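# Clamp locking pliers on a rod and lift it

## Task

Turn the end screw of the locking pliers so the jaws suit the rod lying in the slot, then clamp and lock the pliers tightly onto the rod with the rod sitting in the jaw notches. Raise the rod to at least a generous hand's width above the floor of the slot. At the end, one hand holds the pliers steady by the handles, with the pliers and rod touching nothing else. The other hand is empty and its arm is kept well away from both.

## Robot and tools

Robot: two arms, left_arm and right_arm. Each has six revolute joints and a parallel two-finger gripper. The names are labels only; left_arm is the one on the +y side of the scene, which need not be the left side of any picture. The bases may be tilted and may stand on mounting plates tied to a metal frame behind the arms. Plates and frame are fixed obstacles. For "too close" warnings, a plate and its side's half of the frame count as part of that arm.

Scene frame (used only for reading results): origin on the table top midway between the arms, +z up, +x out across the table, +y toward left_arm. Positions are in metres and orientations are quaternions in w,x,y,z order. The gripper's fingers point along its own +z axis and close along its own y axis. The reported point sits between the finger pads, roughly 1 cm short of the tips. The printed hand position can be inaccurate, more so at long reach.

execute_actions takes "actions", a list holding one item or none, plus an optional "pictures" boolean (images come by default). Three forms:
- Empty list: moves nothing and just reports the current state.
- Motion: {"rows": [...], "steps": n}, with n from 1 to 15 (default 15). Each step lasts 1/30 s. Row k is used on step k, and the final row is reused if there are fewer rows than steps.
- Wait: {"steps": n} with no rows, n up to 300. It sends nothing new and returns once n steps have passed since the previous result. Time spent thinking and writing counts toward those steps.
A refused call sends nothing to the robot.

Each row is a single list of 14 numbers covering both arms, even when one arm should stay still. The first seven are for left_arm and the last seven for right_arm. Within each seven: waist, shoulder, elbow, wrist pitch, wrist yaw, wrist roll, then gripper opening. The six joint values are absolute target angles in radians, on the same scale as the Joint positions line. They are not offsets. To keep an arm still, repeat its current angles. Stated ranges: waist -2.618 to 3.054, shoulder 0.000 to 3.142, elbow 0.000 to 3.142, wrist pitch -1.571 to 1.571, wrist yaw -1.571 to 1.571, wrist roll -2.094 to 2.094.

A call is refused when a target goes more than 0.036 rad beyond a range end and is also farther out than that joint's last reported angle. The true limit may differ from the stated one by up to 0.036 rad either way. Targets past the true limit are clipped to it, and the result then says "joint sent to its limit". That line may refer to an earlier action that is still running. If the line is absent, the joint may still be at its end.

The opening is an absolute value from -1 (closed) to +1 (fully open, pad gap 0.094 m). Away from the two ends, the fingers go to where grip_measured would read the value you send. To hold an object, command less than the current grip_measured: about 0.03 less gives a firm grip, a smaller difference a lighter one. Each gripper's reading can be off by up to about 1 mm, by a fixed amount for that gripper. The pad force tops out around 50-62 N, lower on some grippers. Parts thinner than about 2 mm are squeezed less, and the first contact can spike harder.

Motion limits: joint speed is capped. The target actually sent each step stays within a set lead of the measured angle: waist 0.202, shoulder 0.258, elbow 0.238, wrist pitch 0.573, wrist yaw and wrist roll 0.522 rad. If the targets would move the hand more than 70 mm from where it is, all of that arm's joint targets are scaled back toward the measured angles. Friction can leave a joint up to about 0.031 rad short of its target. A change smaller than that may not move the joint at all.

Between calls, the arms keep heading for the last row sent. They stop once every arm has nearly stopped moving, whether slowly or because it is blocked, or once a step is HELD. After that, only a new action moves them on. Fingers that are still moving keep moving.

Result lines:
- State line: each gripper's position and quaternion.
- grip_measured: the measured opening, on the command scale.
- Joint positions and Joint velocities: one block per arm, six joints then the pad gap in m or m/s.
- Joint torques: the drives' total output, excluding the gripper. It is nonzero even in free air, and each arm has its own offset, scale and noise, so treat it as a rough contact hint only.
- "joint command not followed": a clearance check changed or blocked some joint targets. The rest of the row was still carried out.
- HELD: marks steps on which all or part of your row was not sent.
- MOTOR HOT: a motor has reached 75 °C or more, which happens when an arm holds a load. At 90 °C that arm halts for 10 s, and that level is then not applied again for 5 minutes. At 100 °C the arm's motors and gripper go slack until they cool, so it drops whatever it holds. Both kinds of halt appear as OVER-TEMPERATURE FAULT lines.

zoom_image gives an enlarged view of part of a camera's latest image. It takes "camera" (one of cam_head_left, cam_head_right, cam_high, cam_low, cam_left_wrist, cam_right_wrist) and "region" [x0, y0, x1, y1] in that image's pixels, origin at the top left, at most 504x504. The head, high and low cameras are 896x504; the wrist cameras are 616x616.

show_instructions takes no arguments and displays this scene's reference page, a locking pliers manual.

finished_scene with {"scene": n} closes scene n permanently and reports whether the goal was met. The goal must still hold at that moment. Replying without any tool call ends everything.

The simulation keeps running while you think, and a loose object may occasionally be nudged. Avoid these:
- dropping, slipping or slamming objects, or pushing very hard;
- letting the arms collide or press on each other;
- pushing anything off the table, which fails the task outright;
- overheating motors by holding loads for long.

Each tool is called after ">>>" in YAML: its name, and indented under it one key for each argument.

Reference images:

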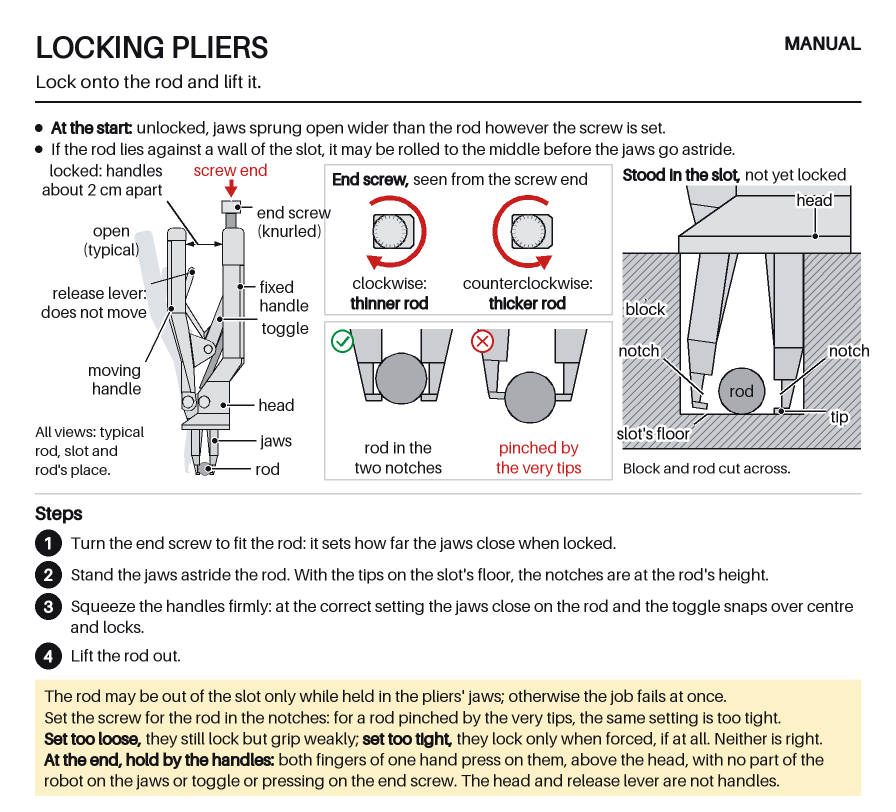

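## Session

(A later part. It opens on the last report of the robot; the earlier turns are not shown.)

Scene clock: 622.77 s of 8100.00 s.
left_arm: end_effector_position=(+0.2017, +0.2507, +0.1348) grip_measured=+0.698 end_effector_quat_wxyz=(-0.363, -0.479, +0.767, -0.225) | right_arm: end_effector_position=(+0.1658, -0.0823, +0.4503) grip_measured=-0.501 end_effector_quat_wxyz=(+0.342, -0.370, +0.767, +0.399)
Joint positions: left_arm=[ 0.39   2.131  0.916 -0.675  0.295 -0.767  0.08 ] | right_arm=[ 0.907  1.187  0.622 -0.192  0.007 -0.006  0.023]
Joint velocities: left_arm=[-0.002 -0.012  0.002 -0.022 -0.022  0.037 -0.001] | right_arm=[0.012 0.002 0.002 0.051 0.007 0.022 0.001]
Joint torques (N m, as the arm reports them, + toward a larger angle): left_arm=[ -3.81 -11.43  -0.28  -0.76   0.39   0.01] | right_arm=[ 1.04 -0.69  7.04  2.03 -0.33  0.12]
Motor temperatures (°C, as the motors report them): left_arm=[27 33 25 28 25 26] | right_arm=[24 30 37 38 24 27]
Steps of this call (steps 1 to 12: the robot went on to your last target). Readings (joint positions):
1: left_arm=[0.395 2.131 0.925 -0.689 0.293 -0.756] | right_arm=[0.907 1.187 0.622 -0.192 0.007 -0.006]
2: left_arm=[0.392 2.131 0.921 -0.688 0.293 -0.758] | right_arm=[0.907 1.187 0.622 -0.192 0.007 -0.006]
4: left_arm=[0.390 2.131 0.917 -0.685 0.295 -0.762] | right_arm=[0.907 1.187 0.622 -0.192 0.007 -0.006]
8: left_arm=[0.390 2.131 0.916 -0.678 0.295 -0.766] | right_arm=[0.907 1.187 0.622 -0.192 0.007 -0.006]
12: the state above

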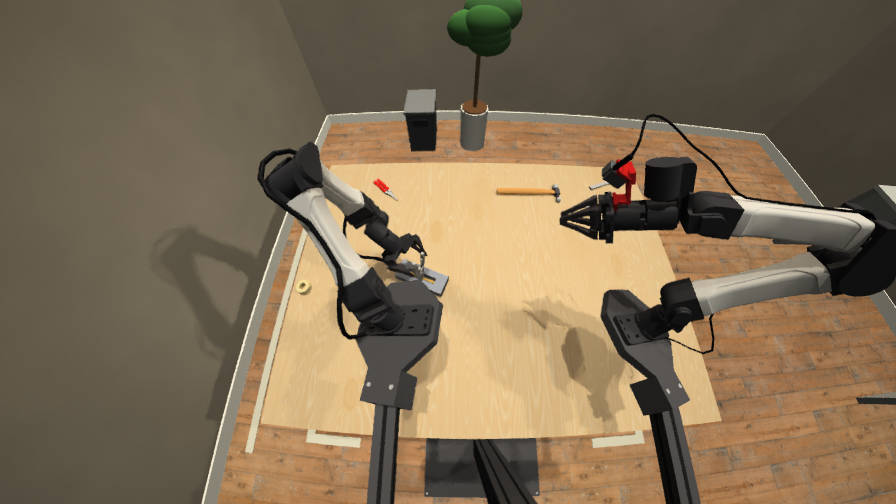

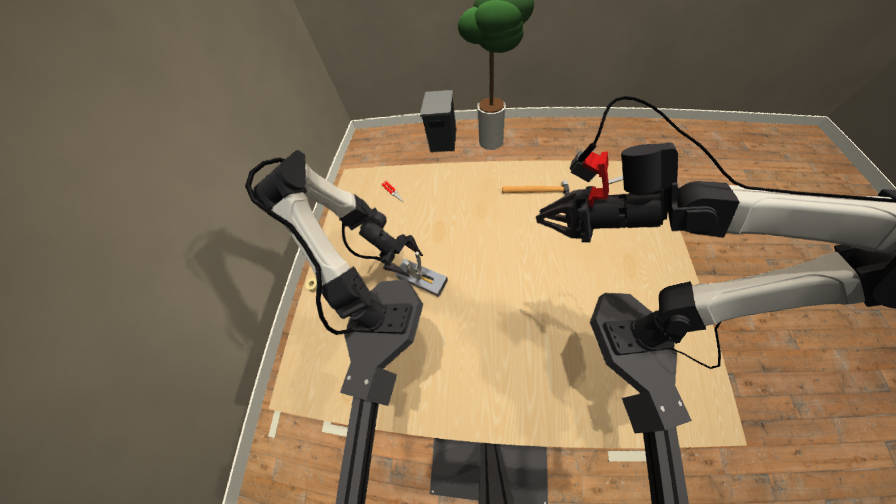

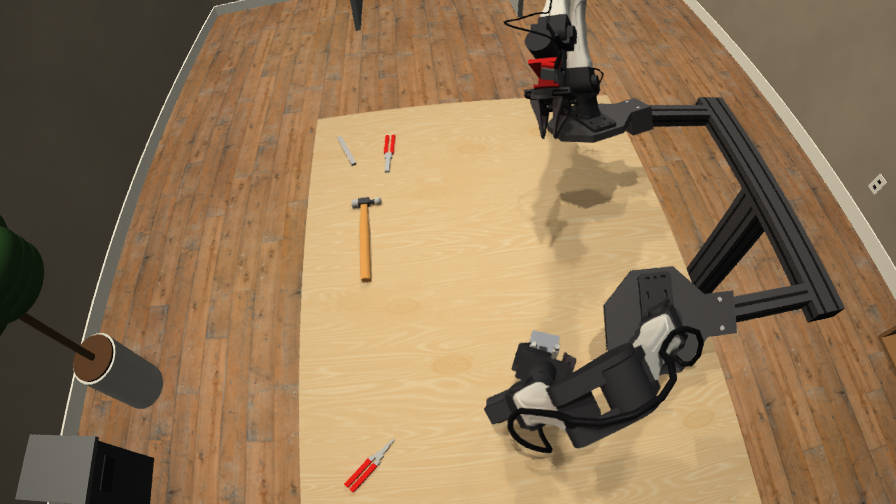

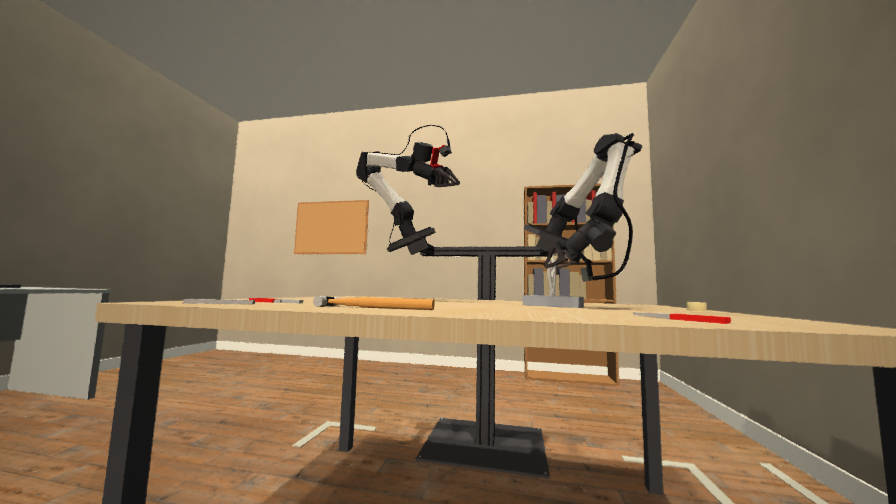

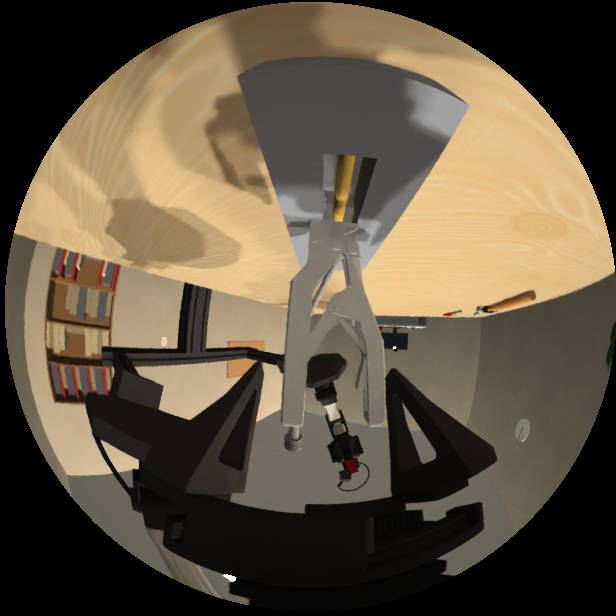

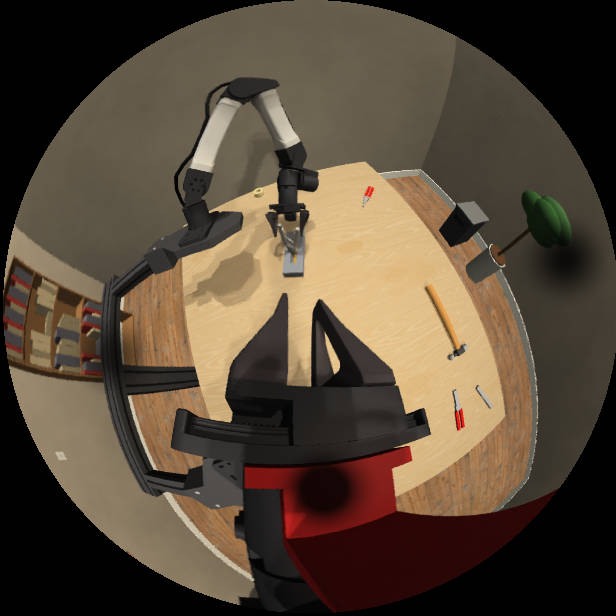

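>>> execute_actions:
  actions:
    - {"rows":[[0.381,2.12,0.90,-0.65,0.31,-0.774,0.65,0.9,1.2,0.6,-0.2,0,0,-0.5],[0.381,2.12,0.90,-0.645,0.32,-0.774,0.6,0.9,1.2,0.6,-0.2,0,0,-0.5],[0.381,2.12,0.90,-0.645,0.32,-0.774,0.55,0.9,1.2,0.6,-0.2,0,0,-0.5],[0.381,2.12,0.90,-0.645,0.32,-0.774,0.5,0.9,1.2,0.6,-0.2,0,0,-0.5],[0.381,2.12,0.90,-0.645,0.32,-0.774,0.46,0.9,1.2,0.6,-0.2,0,0,-0.5],[0.381,2.12,0.90,-0.645,0.32,-0.774,0.42,0.9,1.2,0.6,-0.2,0,0,-0.5],[0.381,2.12,0.90,-0.645,0.32,-0.774,0.39,0.9,1.2,0.6,-0.2,0,0,-0.5],[0.381,2.12,0.90,-0.645,0.32,-0.774,0.36,0.9,1.2,0.6,-0.2,0,0,-0.5]],"steps":15}

>>> zoom_image:
  camera: "cam_left_wrist"
  region: [200,140,480,470]

Scene clock: 634.50 s of 8100.00 s.
left_arm: end_effector_position=(+0.2063, +0.2490, +0.1343) grip_measured=+0.362 end_effector_quat_wxyz=(-0.357, -0.482, +0.765, -0.235) | right_arm: end_effector_position=(+0.1658, -0.0823, +0.4503) grip_measured=-0.501 end_effector_quat_wxyz=(+0.342, -0.370, +0.767, +0.399)
Joint positions: left_arm=[ 0.39   2.131  0.916 -0.659  0.313 -0.769  0.064] | right_arm=[ 0.907  1.187  0.622 -0.192  0.007 -0.006  0.023]
Joint velocities: left_arm=[ 0.017 -0.012 -0.007  0.066  0.051  0.081 -0.001] | right_arm=[ 0.002  0.007 -0.012 -0.007  0.022 -0.051  0.001]
Joint torques (N m, as the arm reports them, + toward a larger angle): left_arm=[ -3.86 -11.45  -0.23  -0.75   0.39   0.05] | right_arm=[ 1.15 -0.75  6.82  1.96 -0.28  0.09]
Motor temperatures (°C, as the motors report them): left_arm=[27 34 25 28 25 26] | right_arm=[24 30 37 39 24 27]
Steps of this call (steps 1 to 30: the robot went on to your last target; steps 31 to 337: nothing new was sent; steps 338 to 352: all 15 steps of this action). Readings (joint positions):
338: left_arm=[0.390 2.131 0.916 -0.673 0.297 -0.768] | right_arm=[0.907 1.187 0.622 -0.192 0.007 -0.006]
339: left_arm=[0.390 2.131 0.916 -0.671 0.299 -0.768] | right_arm=[0.907 1.187 0.622 -0.192 0.007 -0.006]
341: left_arm=[0.390 2.131 0.916 -0.668 0.304 -0.768] | right_arm=[0.907 1.187 0.622 -0.192 0.007 -0.006]
345: left_arm=[0.390 2.131 0.916 -0.662 0.310 -0.769] | right_arm=[0.907 1.187 0.622 -0.192 0.007 -0.006]
352: the state above

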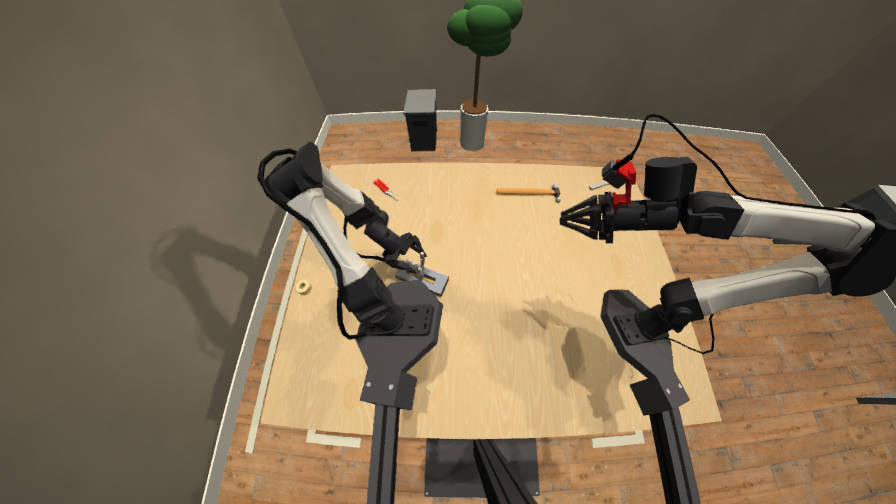

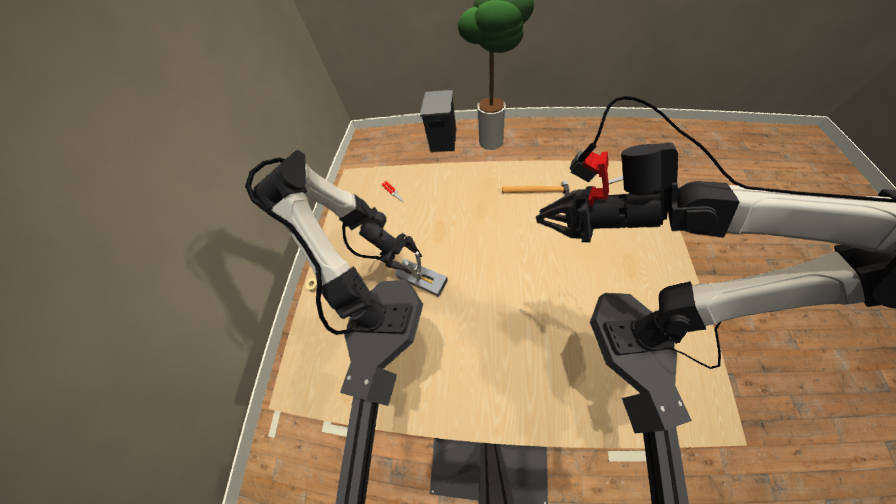

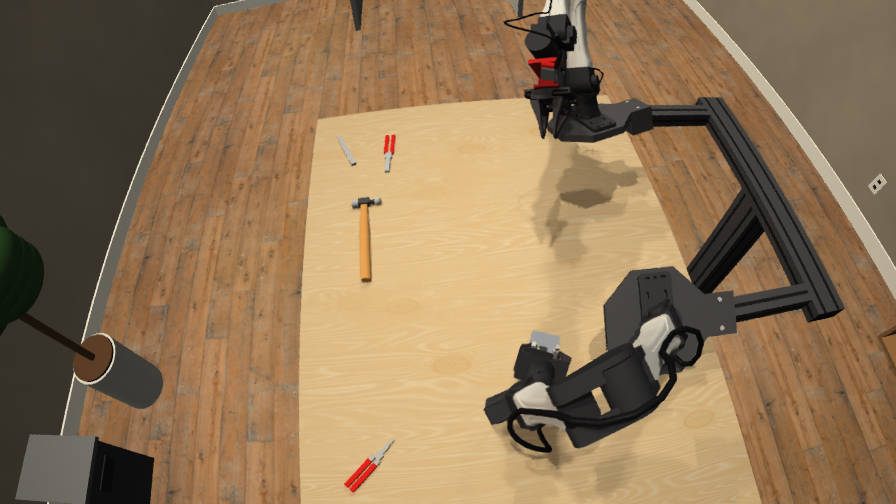

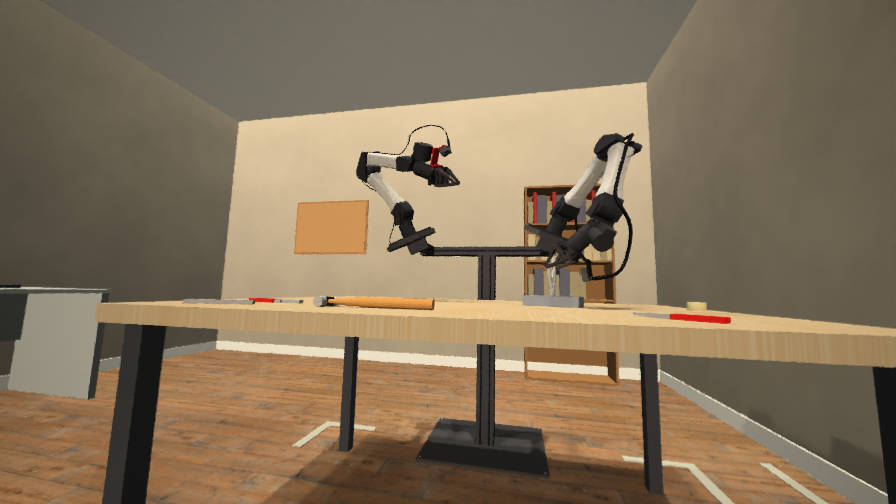

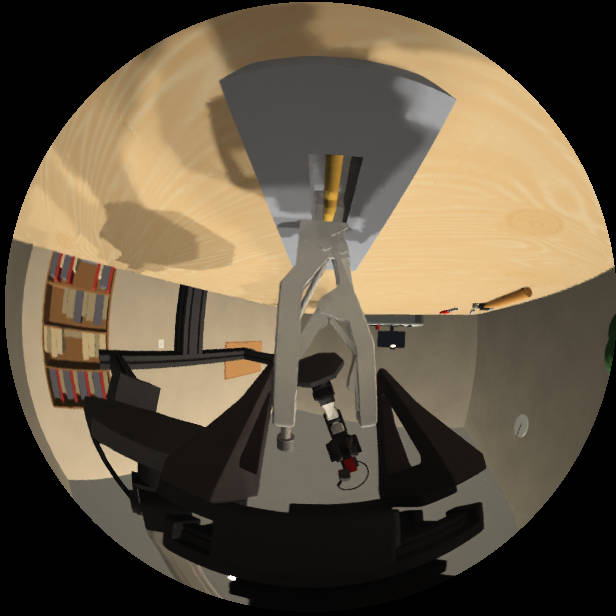

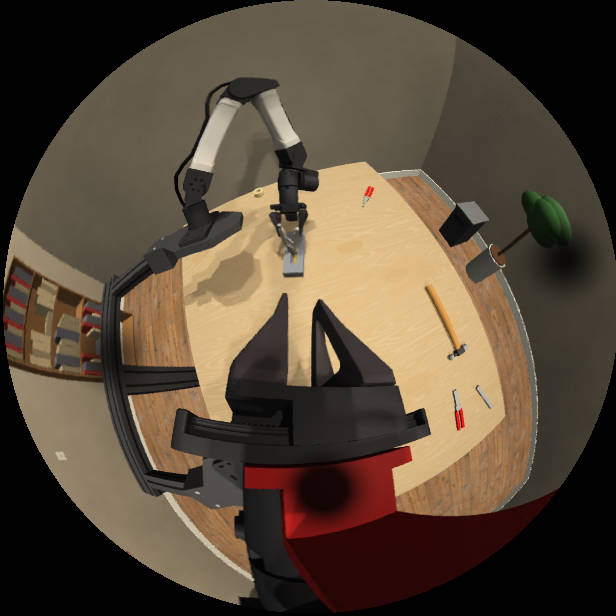

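Region (200, 140, 480, 470) of cam_left_wrist's 616x616 image, scaled by 1.527, with more detail than that image has; it fills the left 428 columns of this view, and the rest is white.

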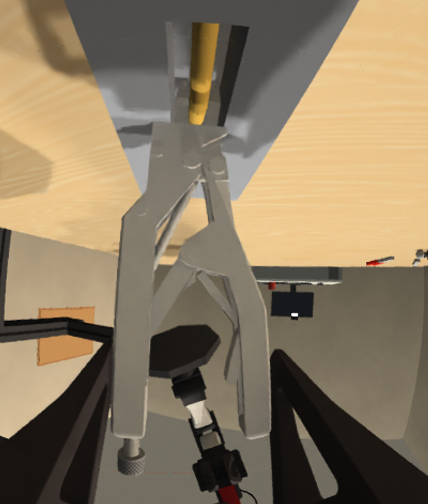

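>>> execute_actions:
  actions:
    - {"rows":[[0.385,2.125,0.91,-0.672,0.303,-0.772,0.34,0.9,1.2,0.6,-0.2,0,0,-0.5],[0.385,2.125,0.91,-0.674,0.301,-0.772,0.32,0.9,1.2,0.6,-0.2,0,0,-0.5],[0.385,2.125,0.91,-0.676,0.299,-0.772,0.30,0.9,1.2,0.6,-0.2,0,0,-0.5],[0.385,2.125,0.91,-0.678,0.297,-0.772,0.28,0.9,1.2,0.6,-0.2,0,0,-0.5],[0.385,2.125,0.91,-0.68,0.295,-0.772,0.26,0.9,1.2,0.6,-0.2,0,0,-0.5],[0.385,2.125,0.91,-0.682,0.293,-0.772,0.24,0.9,1.2,0.6,-0.2,0,0,-0.5],[0.385,2.125,0.91,-0.684,0.291,-0.772,0.22,0.9,1.2,0.6,-0.2,0,0,-0.5],[0.385,2.125,0.91,-0.686,0.289,-0.772,0.20,0.9,1.2,0.6,-0.2,0,0,-0.5],[0.385,2.125,0.91,-0.686,0.287,-0.772,0.18,0.9,1.2,0.6,-0.2,0,0,-0.5],[0.385,2.125,0.91,-0.686,0.287,-0.772,0.16,0.9,1.2,0.6,-0.2,0,0,-0.5],[0.385,2.125,0.91,-0.686,0.287,-0.772,0.145,0.9,1.2,0.6,-0.2,0,0,-0.5],[0.385,2.125,0.91,-0.686,0.287,-0.772,0.13,0.9,1.2,0.6,-0.2,0,0,-0.5],[0.385,2.125,0.91,-0.686,0.287,-0.772,0.12,0.9,1.2,0.6,-0.2,0,0,-0.5],[0.385,2.125,0.91,-0.686,0.287,-0.772,0.11,0.9,1.2,0.6,-0.2,0,0,-0.5],[0.385,2.125,0.91,-0.686,0.287,-0.772,0.10,0.9,1.2,0.6,-0.2,0,0,-0.5]],"steps":15}
  pictures: false

>>> execute_actions:
  actions:
    - {"steps":10}

>>> zoom_image:
  camera: "cam_left_wrist"
  region: [200,140,480,470]

>>> zoom_image:
  camera: "cam_left_wrist"
  region: [290,150,390,250]

Scene clock: 652.77 s of 8100.00 s.
left_arm: end_effector_position=(+0.2023, +0.2503, +0.1350) grip_measured=+0.108 end_effector_quat_wxyz=(-0.363, -0.480, +0.766, -0.227) | right_arm: end_effector_position=(+0.1658, -0.0823, +0.4503) grip_measured=-0.501 end_effector_quat_wxyz=(+0.342, -0.370, +0.767, +0.399)
Joint positions: left_arm=[ 0.39   2.131  0.916 -0.674  0.299 -0.769  0.052] | right_arm=[ 0.907  1.187  0.622 -0.192  0.007 -0.006  0.023]
Joint velocities: left_arm=[ 0.002 -0.012  0.007  0.007 -0.022 -0.051 -0.009] | right_arm=[-0.007  0.012 -0.007  0.037  0.007 -0.037 -0.   ]
Joint torques (N m, as the arm reports them, + toward a larger angle): left_arm=[ -3.55 -10.93   0.58  -1.05   0.2    0.05] | right_arm=[ 1.02 -0.8   7.05  2.   -0.32  0.12]
Motor temperatures (°C, as the motors report them): left_arm=[27 35 25 28 25 26] | right_arm=[24 30 37 39 24 27]
Steps of this call (steps 1 to 15: the robot went on to your last target; steps 16 to 533: nothing new was sent; steps 534 to 548: all 15 steps of this action). Readings (joint positions):
534: left_arm=[0.390 2.131 0.916 -0.658 0.313 -0.769] | right_arm=[0.907 1.187 0.622 -0.192 0.007 -0.006]
535: left_arm=[0.390 2.131 0.916 -0.659 0.313 -0.769] | right_arm=[0.907 1.187 0.622 -0.192 0.007 -0.006]
537: left_arm=[0.390 2.131 0.916 -0.660 0.311 -0.769] | right_arm=[0.907 1.187 0.622 -0.192 0.007 -0.006]
541: left_arm=[0.390 2.131 0.916 -0.665 0.304 -0.769] | right_arm=[0.907 1.187 0.622 -0.192 0.007 -0.006]
548: the state above

Scene clock: 653.10 s of 8100.00 s.
left_arm: end_effector_position=(+0.2022, +0.2503, +0.1350) grip_measured=+0.103 end_effector_quat_wxyz=(-0.363, -0.480, +0.766, -0.227) | right_arm: end_effector_position=(+0.1658, -0.0823, +0.4503) grip_measured=-0.501 end_effector_quat_wxyz=(+0.342, -0.370, +0.767, +0.399)
Joint positions: left_arm=[ 0.39   2.131  0.916 -0.674  0.299 -0.769  0.052] | right_arm=[ 0.907  1.187  0.622 -0.192  0.007 -0.006  0.023]
Joint velocities: left_arm=[-0.002  0.012 -0.002 -0.022 -0.051  0.022 -0.001] | right_arm=[ 0.002 -0.002  0.017  0.051 -0.022  0.022 -0.   ]
Joint torques (N m, as the arm reports them, + toward a larger angle): left_arm=[ -3.53 -10.95   0.62  -1.06   0.19   0.06] | right_arm=[ 0.95 -0.76  7.02  1.96 -0.34  0.1 ]
Motor temperatures (°C, as the motors report them): left_arm=[27 35 25 28 25 26] | right_arm=[24 30 37 39 24 27]
Steps of this call (steps 1 to 10: the robot went on to your last target). Readings (joint positions):
1: left_arm=[0.390 2.131 0.916 -0.674 0.299 -0.769] | right_arm=[0.907 1.187 0.622 -0.192 0.007 -0.006]
2: left_arm=[0.390 2.131 0.916 -0.674 0.299 -0.769] | right_arm=[0.907 1.187 0.622 -0.192 0.007 -0.006]
4: left_arm=[0.390 2.131 0.916 -0.674 0.299 -0.769] | right_arm=[0.907 1.187 0.622 -0.192 0.007 -0.006]
8: left_arm=[0.390 2.131 0.916 -0.674 0.299 -0.769] | right_arm=[0.907 1.187 0.622 -0.192 0.007 -0.006]
10: the state above

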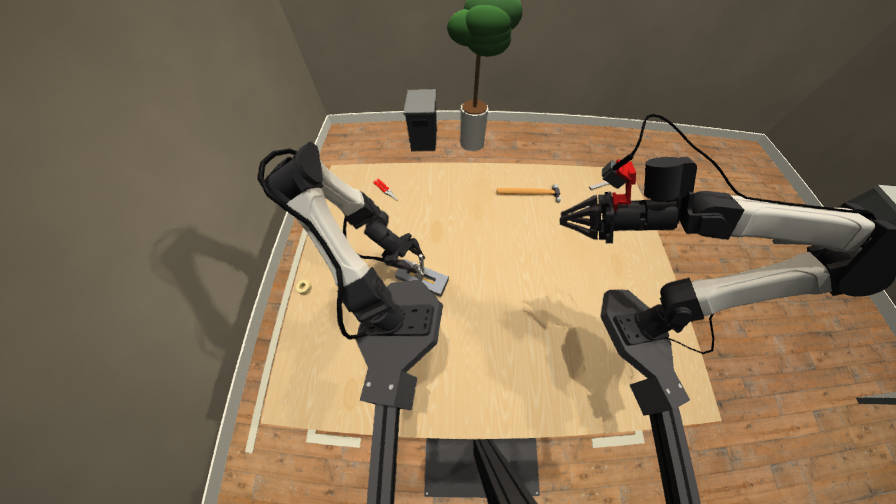

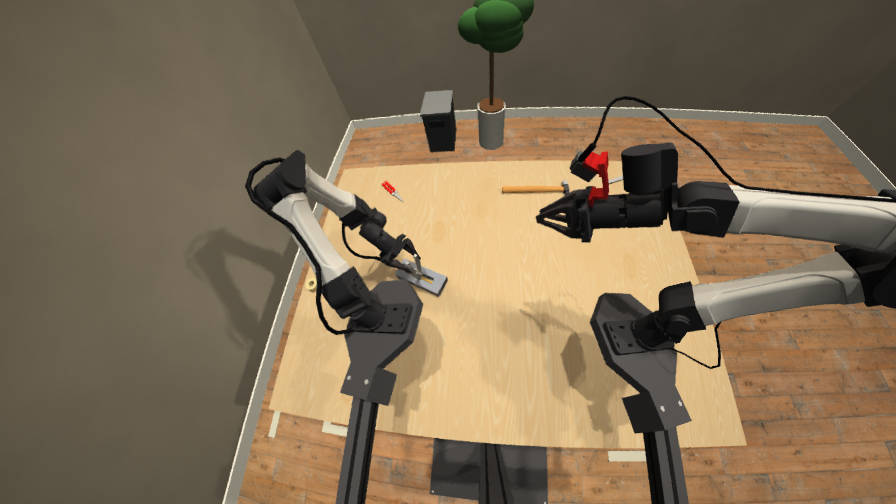

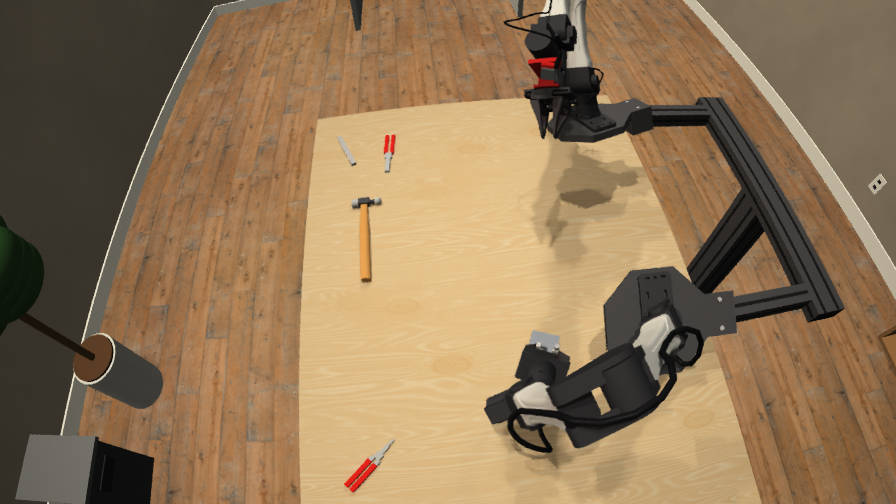

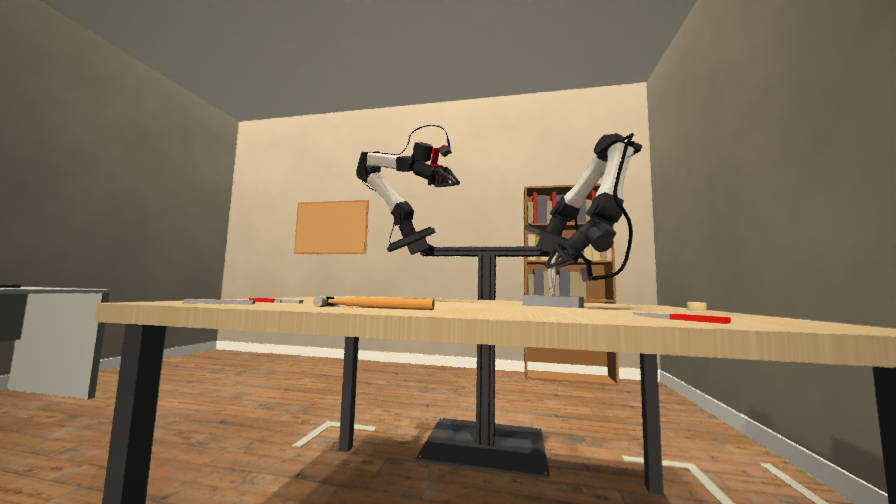

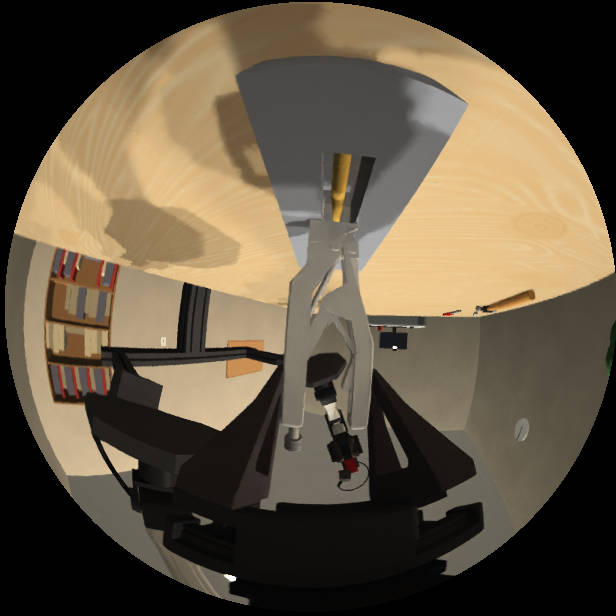

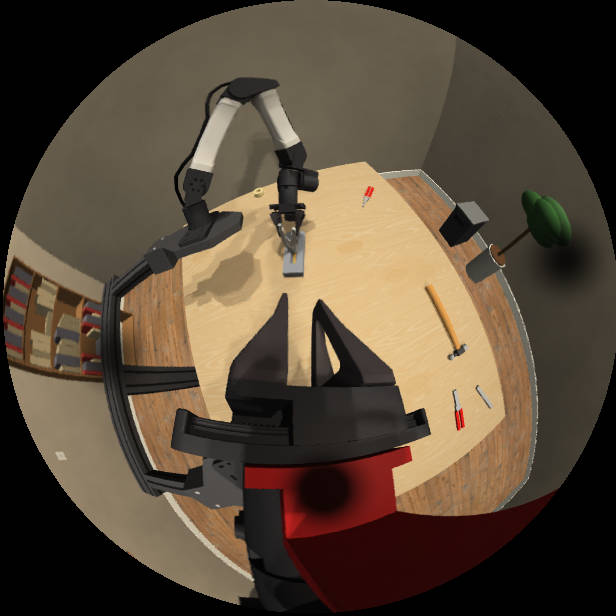

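Region (200, 140, 480, 470) of cam_left_wrist's 616x616 image, scaled by 1.527, with more detail than that image has; it fills the left 428 columns of this view, and the rest is white.

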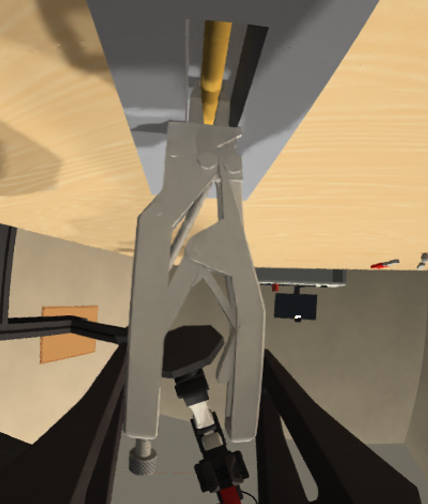

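Region (290, 150, 390, 250) of cam_left_wrist's 616x616 image, scaled by 5.040, with more detail than that image has.

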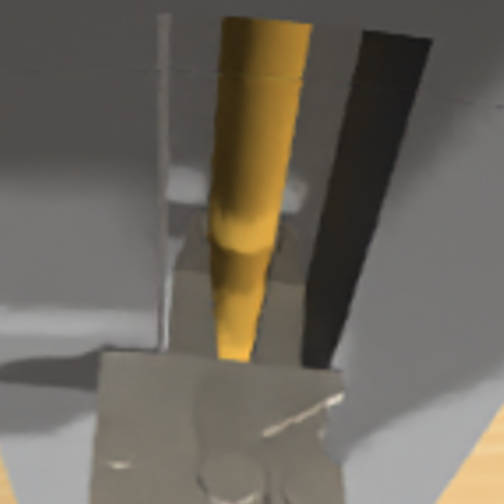

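>>> execute_actions:
  actions:
    - {"rows":[[0.385,2.125,0.91,-0.689,0.284,-0.772,0.09,0.9,1.2,0.6,-0.2,0,0,-0.5],[0.385,2.125,0.91,-0.689,0.284,-0.772,0.08,0.9,1.2,0.6,-0.2,0,0,-0.5],[0.385,2.125,0.91,-0.689,0.284,-0.772,0.07,0.9,1.2,0.6,-0.2,0,0,-0.5]],"steps":10}
  pictures: false

>>> execute_actions:
  actions:
    - {"rows":[[0.385,2.125,0.91,-0.691,0.282,-0.772,0.06,0.9,1.2,0.6,-0.2,0,0,-0.5],[0.385,2.125,0.91,-0.691,0.282,-0.772,0.05,0.9,1.2,0.6,-0.2,0,0,-0.5]],"steps":10}
  pictures: false

Scene clock: 658.13 s of 8100.00 s.
left_arm: end_effector_position=(+0.2016, +0.2505, +0.1351) grip_measured=+0.073 end_effector_quat_wxyz=(-0.364, -0.480, +0.766, -0.226) | right_arm: end_effector_position=(+0.1658, -0.0823, +0.4503) grip_measured=-0.501 end_effector_quat_wxyz=(+0.342, -0.370, +0.767, +0.399)
Joint positions: left_arm=[ 0.39   2.131  0.916 -0.676  0.297 -0.769  0.05 ] | right_arm=[ 0.907  1.187  0.622 -0.192  0.007 -0.006  0.023]
Joint velocities: left_arm=[-0.012 -0.002  0.002 -0.022  0.007  0.081 -0.002] | right_arm=[-0.012 -0.002 -0.002 -0.022 -0.007 -0.007  0.   ]
Joint torques (N m, as the arm reports them, + toward a larger angle): left_arm=[ -3.54 -10.95   0.61  -1.07   0.18   0.06] | right_arm=[ 1.11 -0.84  7.22  2.03 -0.36  0.1 ]
Motor temperatures (°C, as the motors report them): left_arm=[27 35 25 28 25 26] | right_arm=[24 30 38 39 24 27]
Steps of this call (steps 1 to 15: the robot went on to your last target; steps 16 to 141: nothing new was sent; steps 142 to 151: all 10 steps of this action). Readings (joint positions):
142: left_arm=[0.390 2.131 0.916 -0.675 0.299 -0.769] | right_arm=[0.907 1.187 0.622 -0.192 0.007 -0.006]
143: left_arm=[0.390 2.131 0.916 -0.675 0.298 -0.769] | right_arm=[0.907 1.187 0.622 -0.192 0.007 -0.006]
145: left_arm=[0.390 2.131 0.916 -0.676 0.298 -0.769] | right_arm=[0.907 1.187 0.622 -0.192 0.007 -0.006]
149: left_arm=[0.390 2.131 0.916 -0.676 0.297 -0.769] | right_arm=[0.907 1.187 0.622 -0.192 0.007 -0.006]
151: the state above

Scene clock: 658.47 s of 8100.00 s.
left_arm: end_effector_position=(+0.2012, +0.2507, +0.1352) grip_measured=+0.053 end_effector_quat_wxyz=(-0.364, -0.480, +0.766, -0.225) | right_arm: end_effector_position=(+0.1658, -0.0823, +0.4503) grip_measured=-0.501 end_effector_quat_wxyz=(+0.342, -0.370, +0.767, +0.399)
Joint positions: left_arm=[ 0.39   2.131  0.916 -0.678  0.295 -0.769  0.049] | right_arm=[ 0.907  1.187  0.622 -0.192  0.007 -0.006  0.023]
Joint velocities: left_arm=[ 0.007 -0.007 -0.017 -0.007 -0.11  -0.037  0.   ] | right_arm=[ 0.017 -0.007  0.032 -0.022  0.081  0.022  0.001]
Joint torques (N m, as the arm reports them, + toward a larger angle): left_arm=[ -3.54 -10.92   0.6   -1.08   0.18   0.06] | right_arm=[ 1.03 -1.01  6.89  1.98 -0.36  0.12]
Motor temperatures (°C, as the motors report them): left_arm=[27 35 25 28 25 26] | right_arm=[24 30 38 39 24 27]
Steps of this call (steps 1 to 10: all 10 steps of this action). Readings (joint positions):
1: left_arm=[0.390 2.131 0.916 -0.677 0.297 -0.769] | right_arm=[0.907 1.187 0.622 -0.192 0.007 -0.006]
2: left_arm=[0.390 2.131 0.916 -0.677 0.297 -0.769] | right_arm=[0.907 1.187 0.622 -0.192 0.007 -0.006]
4: left_arm=[0.390 2.131 0.916 -0.678 0.296 -0.769] | right_arm=[0.907 1.187 0.622 -0.192 0.007 -0.006]
8: left_arm=[0.390 2.131 0.916 -0.678 0.295 -0.769] | right_arm=[0.907 1.187 0.622 -0.192 0.007 -0.006]
10: the state above

>>> execute_actions:
  actions:
    - {"rows":[[0.385,2.125,0.91,-0.693,0.28,-0.772,0.04,0.9,1.2,0.6,-0.2,0,0,-0.5],[0.385,2.125,0.91,-0.693,0.28,-0.772,0.03,0.9,1.2,0.6,-0.2,0,0,-0.5]],"steps":10}

>>> zoom_image:
  camera: "cam_left_wrist"
  region: [200,140,480,470]

>>> zoom_image:
  camera: "cam_left_wrist"
  region: [290,150,390,250]

Scene clock: 663.80 s of 8100.00 s.
left_arm: end_effector_position=(+0.2006, +0.2508, +0.1353) grip_measured=+0.033 end_effector_quat_wxyz=(-0.365, -0.479, +0.766, -0.224) | right_arm: end_effector_position=(+0.1658, -0.0823, +0.4503) grip_measured=-0.501 end_effector_quat_wxyz=(+0.342, -0.370, +0.767, +0.399)
Joint positions: left_arm=[ 0.39   2.131  0.916 -0.68   0.294 -0.769  0.049] | right_arm=[ 0.907  1.187  0.622 -0.192  0.007 -0.006  0.023]
Joint velocities: left_arm=[-0.017  0.012 -0.012  0.007  0.022 -0.081 -0.001] | right_arm=[-0.012  0.007 -0.012  0.007 -0.051 -0.051 -0.   ]
Joint torques (N m, as the arm reports them, + toward a larger angle): left_arm=[ -3.52 -10.93   0.62  -1.09   0.17   0.06] | right_arm=[ 0.95 -0.82  6.9   2.   -0.29  0.1 ]
Motor temperatures (°C, as the motors report them): left_arm=[27 35 25 28 25 26] | right_arm=[24 30 38 39 24 27]
Steps of this call (steps 1 to 15: the robot went on to your last target; steps 16 to 150: nothing new was sent; steps 151 to 160: all 10 steps of this action). Readings (joint positions):
151: left_arm=[0.390 2.131 0.916 -0.678 0.295 -0.769] | right_arm=[0.907 1.187 0.622 -0.192 0.007 -0.006]
152: left_arm=[0.390 2.131 0.916 -0.679 0.295 -0.769] | right_arm=[0.907 1.187 0.622 -0.192 0.007 -0.006]
154: left_arm=[0.390 2.131 0.916 -0.680 0.294 -0.769] | right_arm=[0.907 1.187 0.622 -0.192 0.007 -0.006]
158: left_arm=[0.390 2.131 0.916 -0.680 0.294 -0.769] | right_arm=[0.907 1.187 0.622 -0.192 0.007 -0.006]
160: the state above

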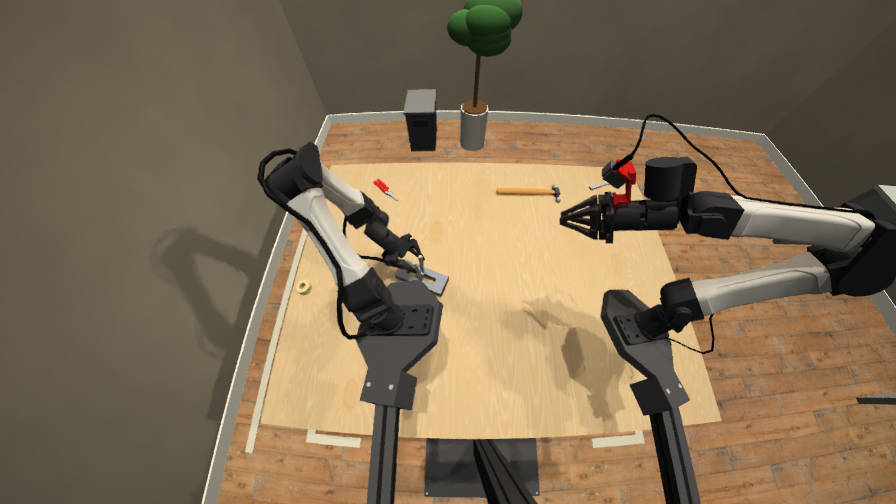

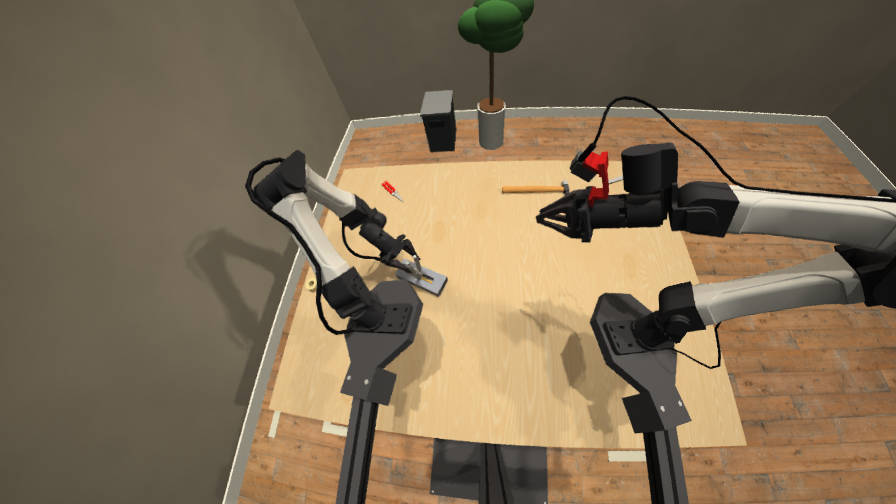

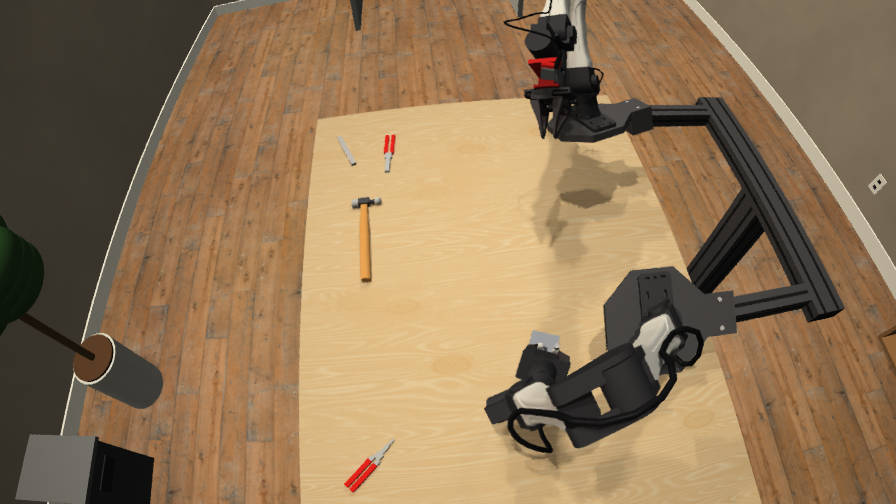

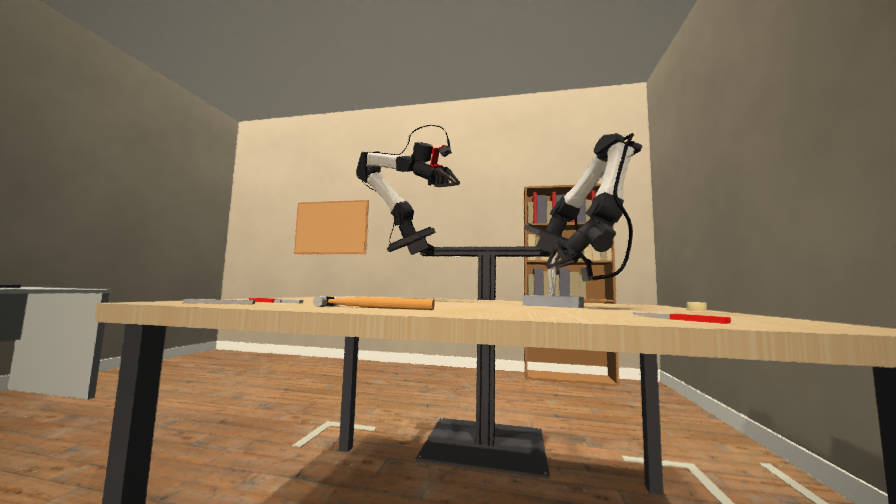

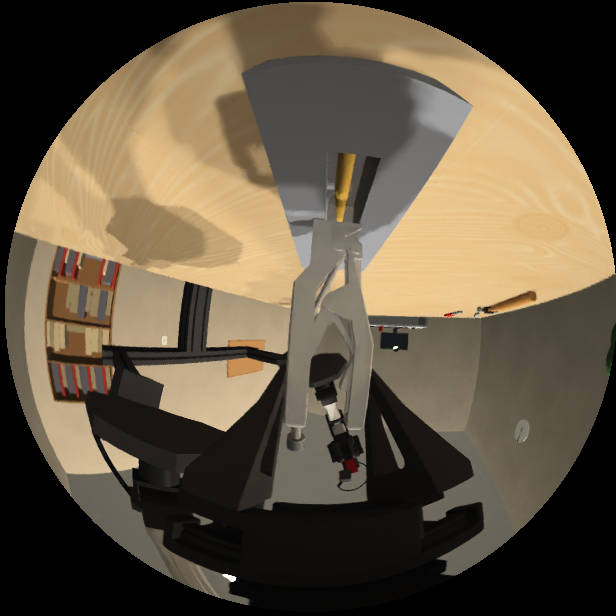

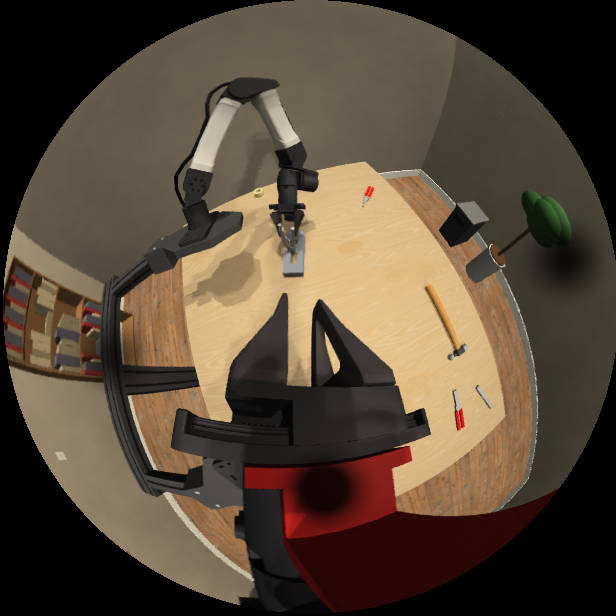

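Region (200, 140, 480, 470) of cam_left_wrist's 616x616 image, scaled by 1.527, with more detail than that image has; it fills the left 428 columns of this view, and the rest is white.

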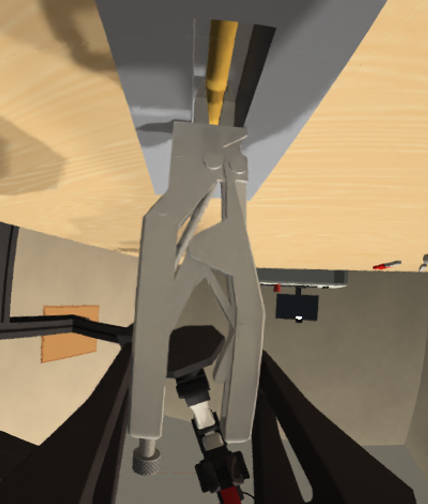

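Region (290, 150, 390, 250) of cam_left_wrist's 616x616 image, scaled by 5.040, with more detail than that image has.

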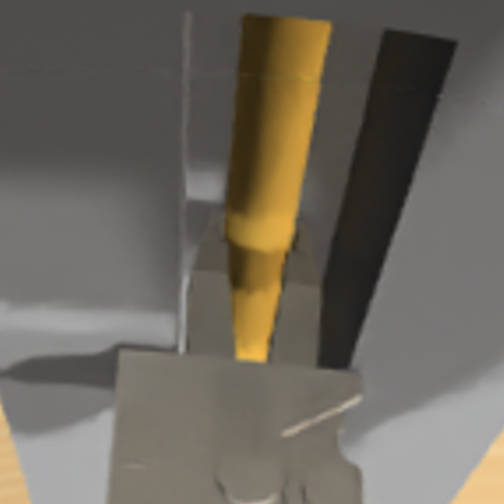

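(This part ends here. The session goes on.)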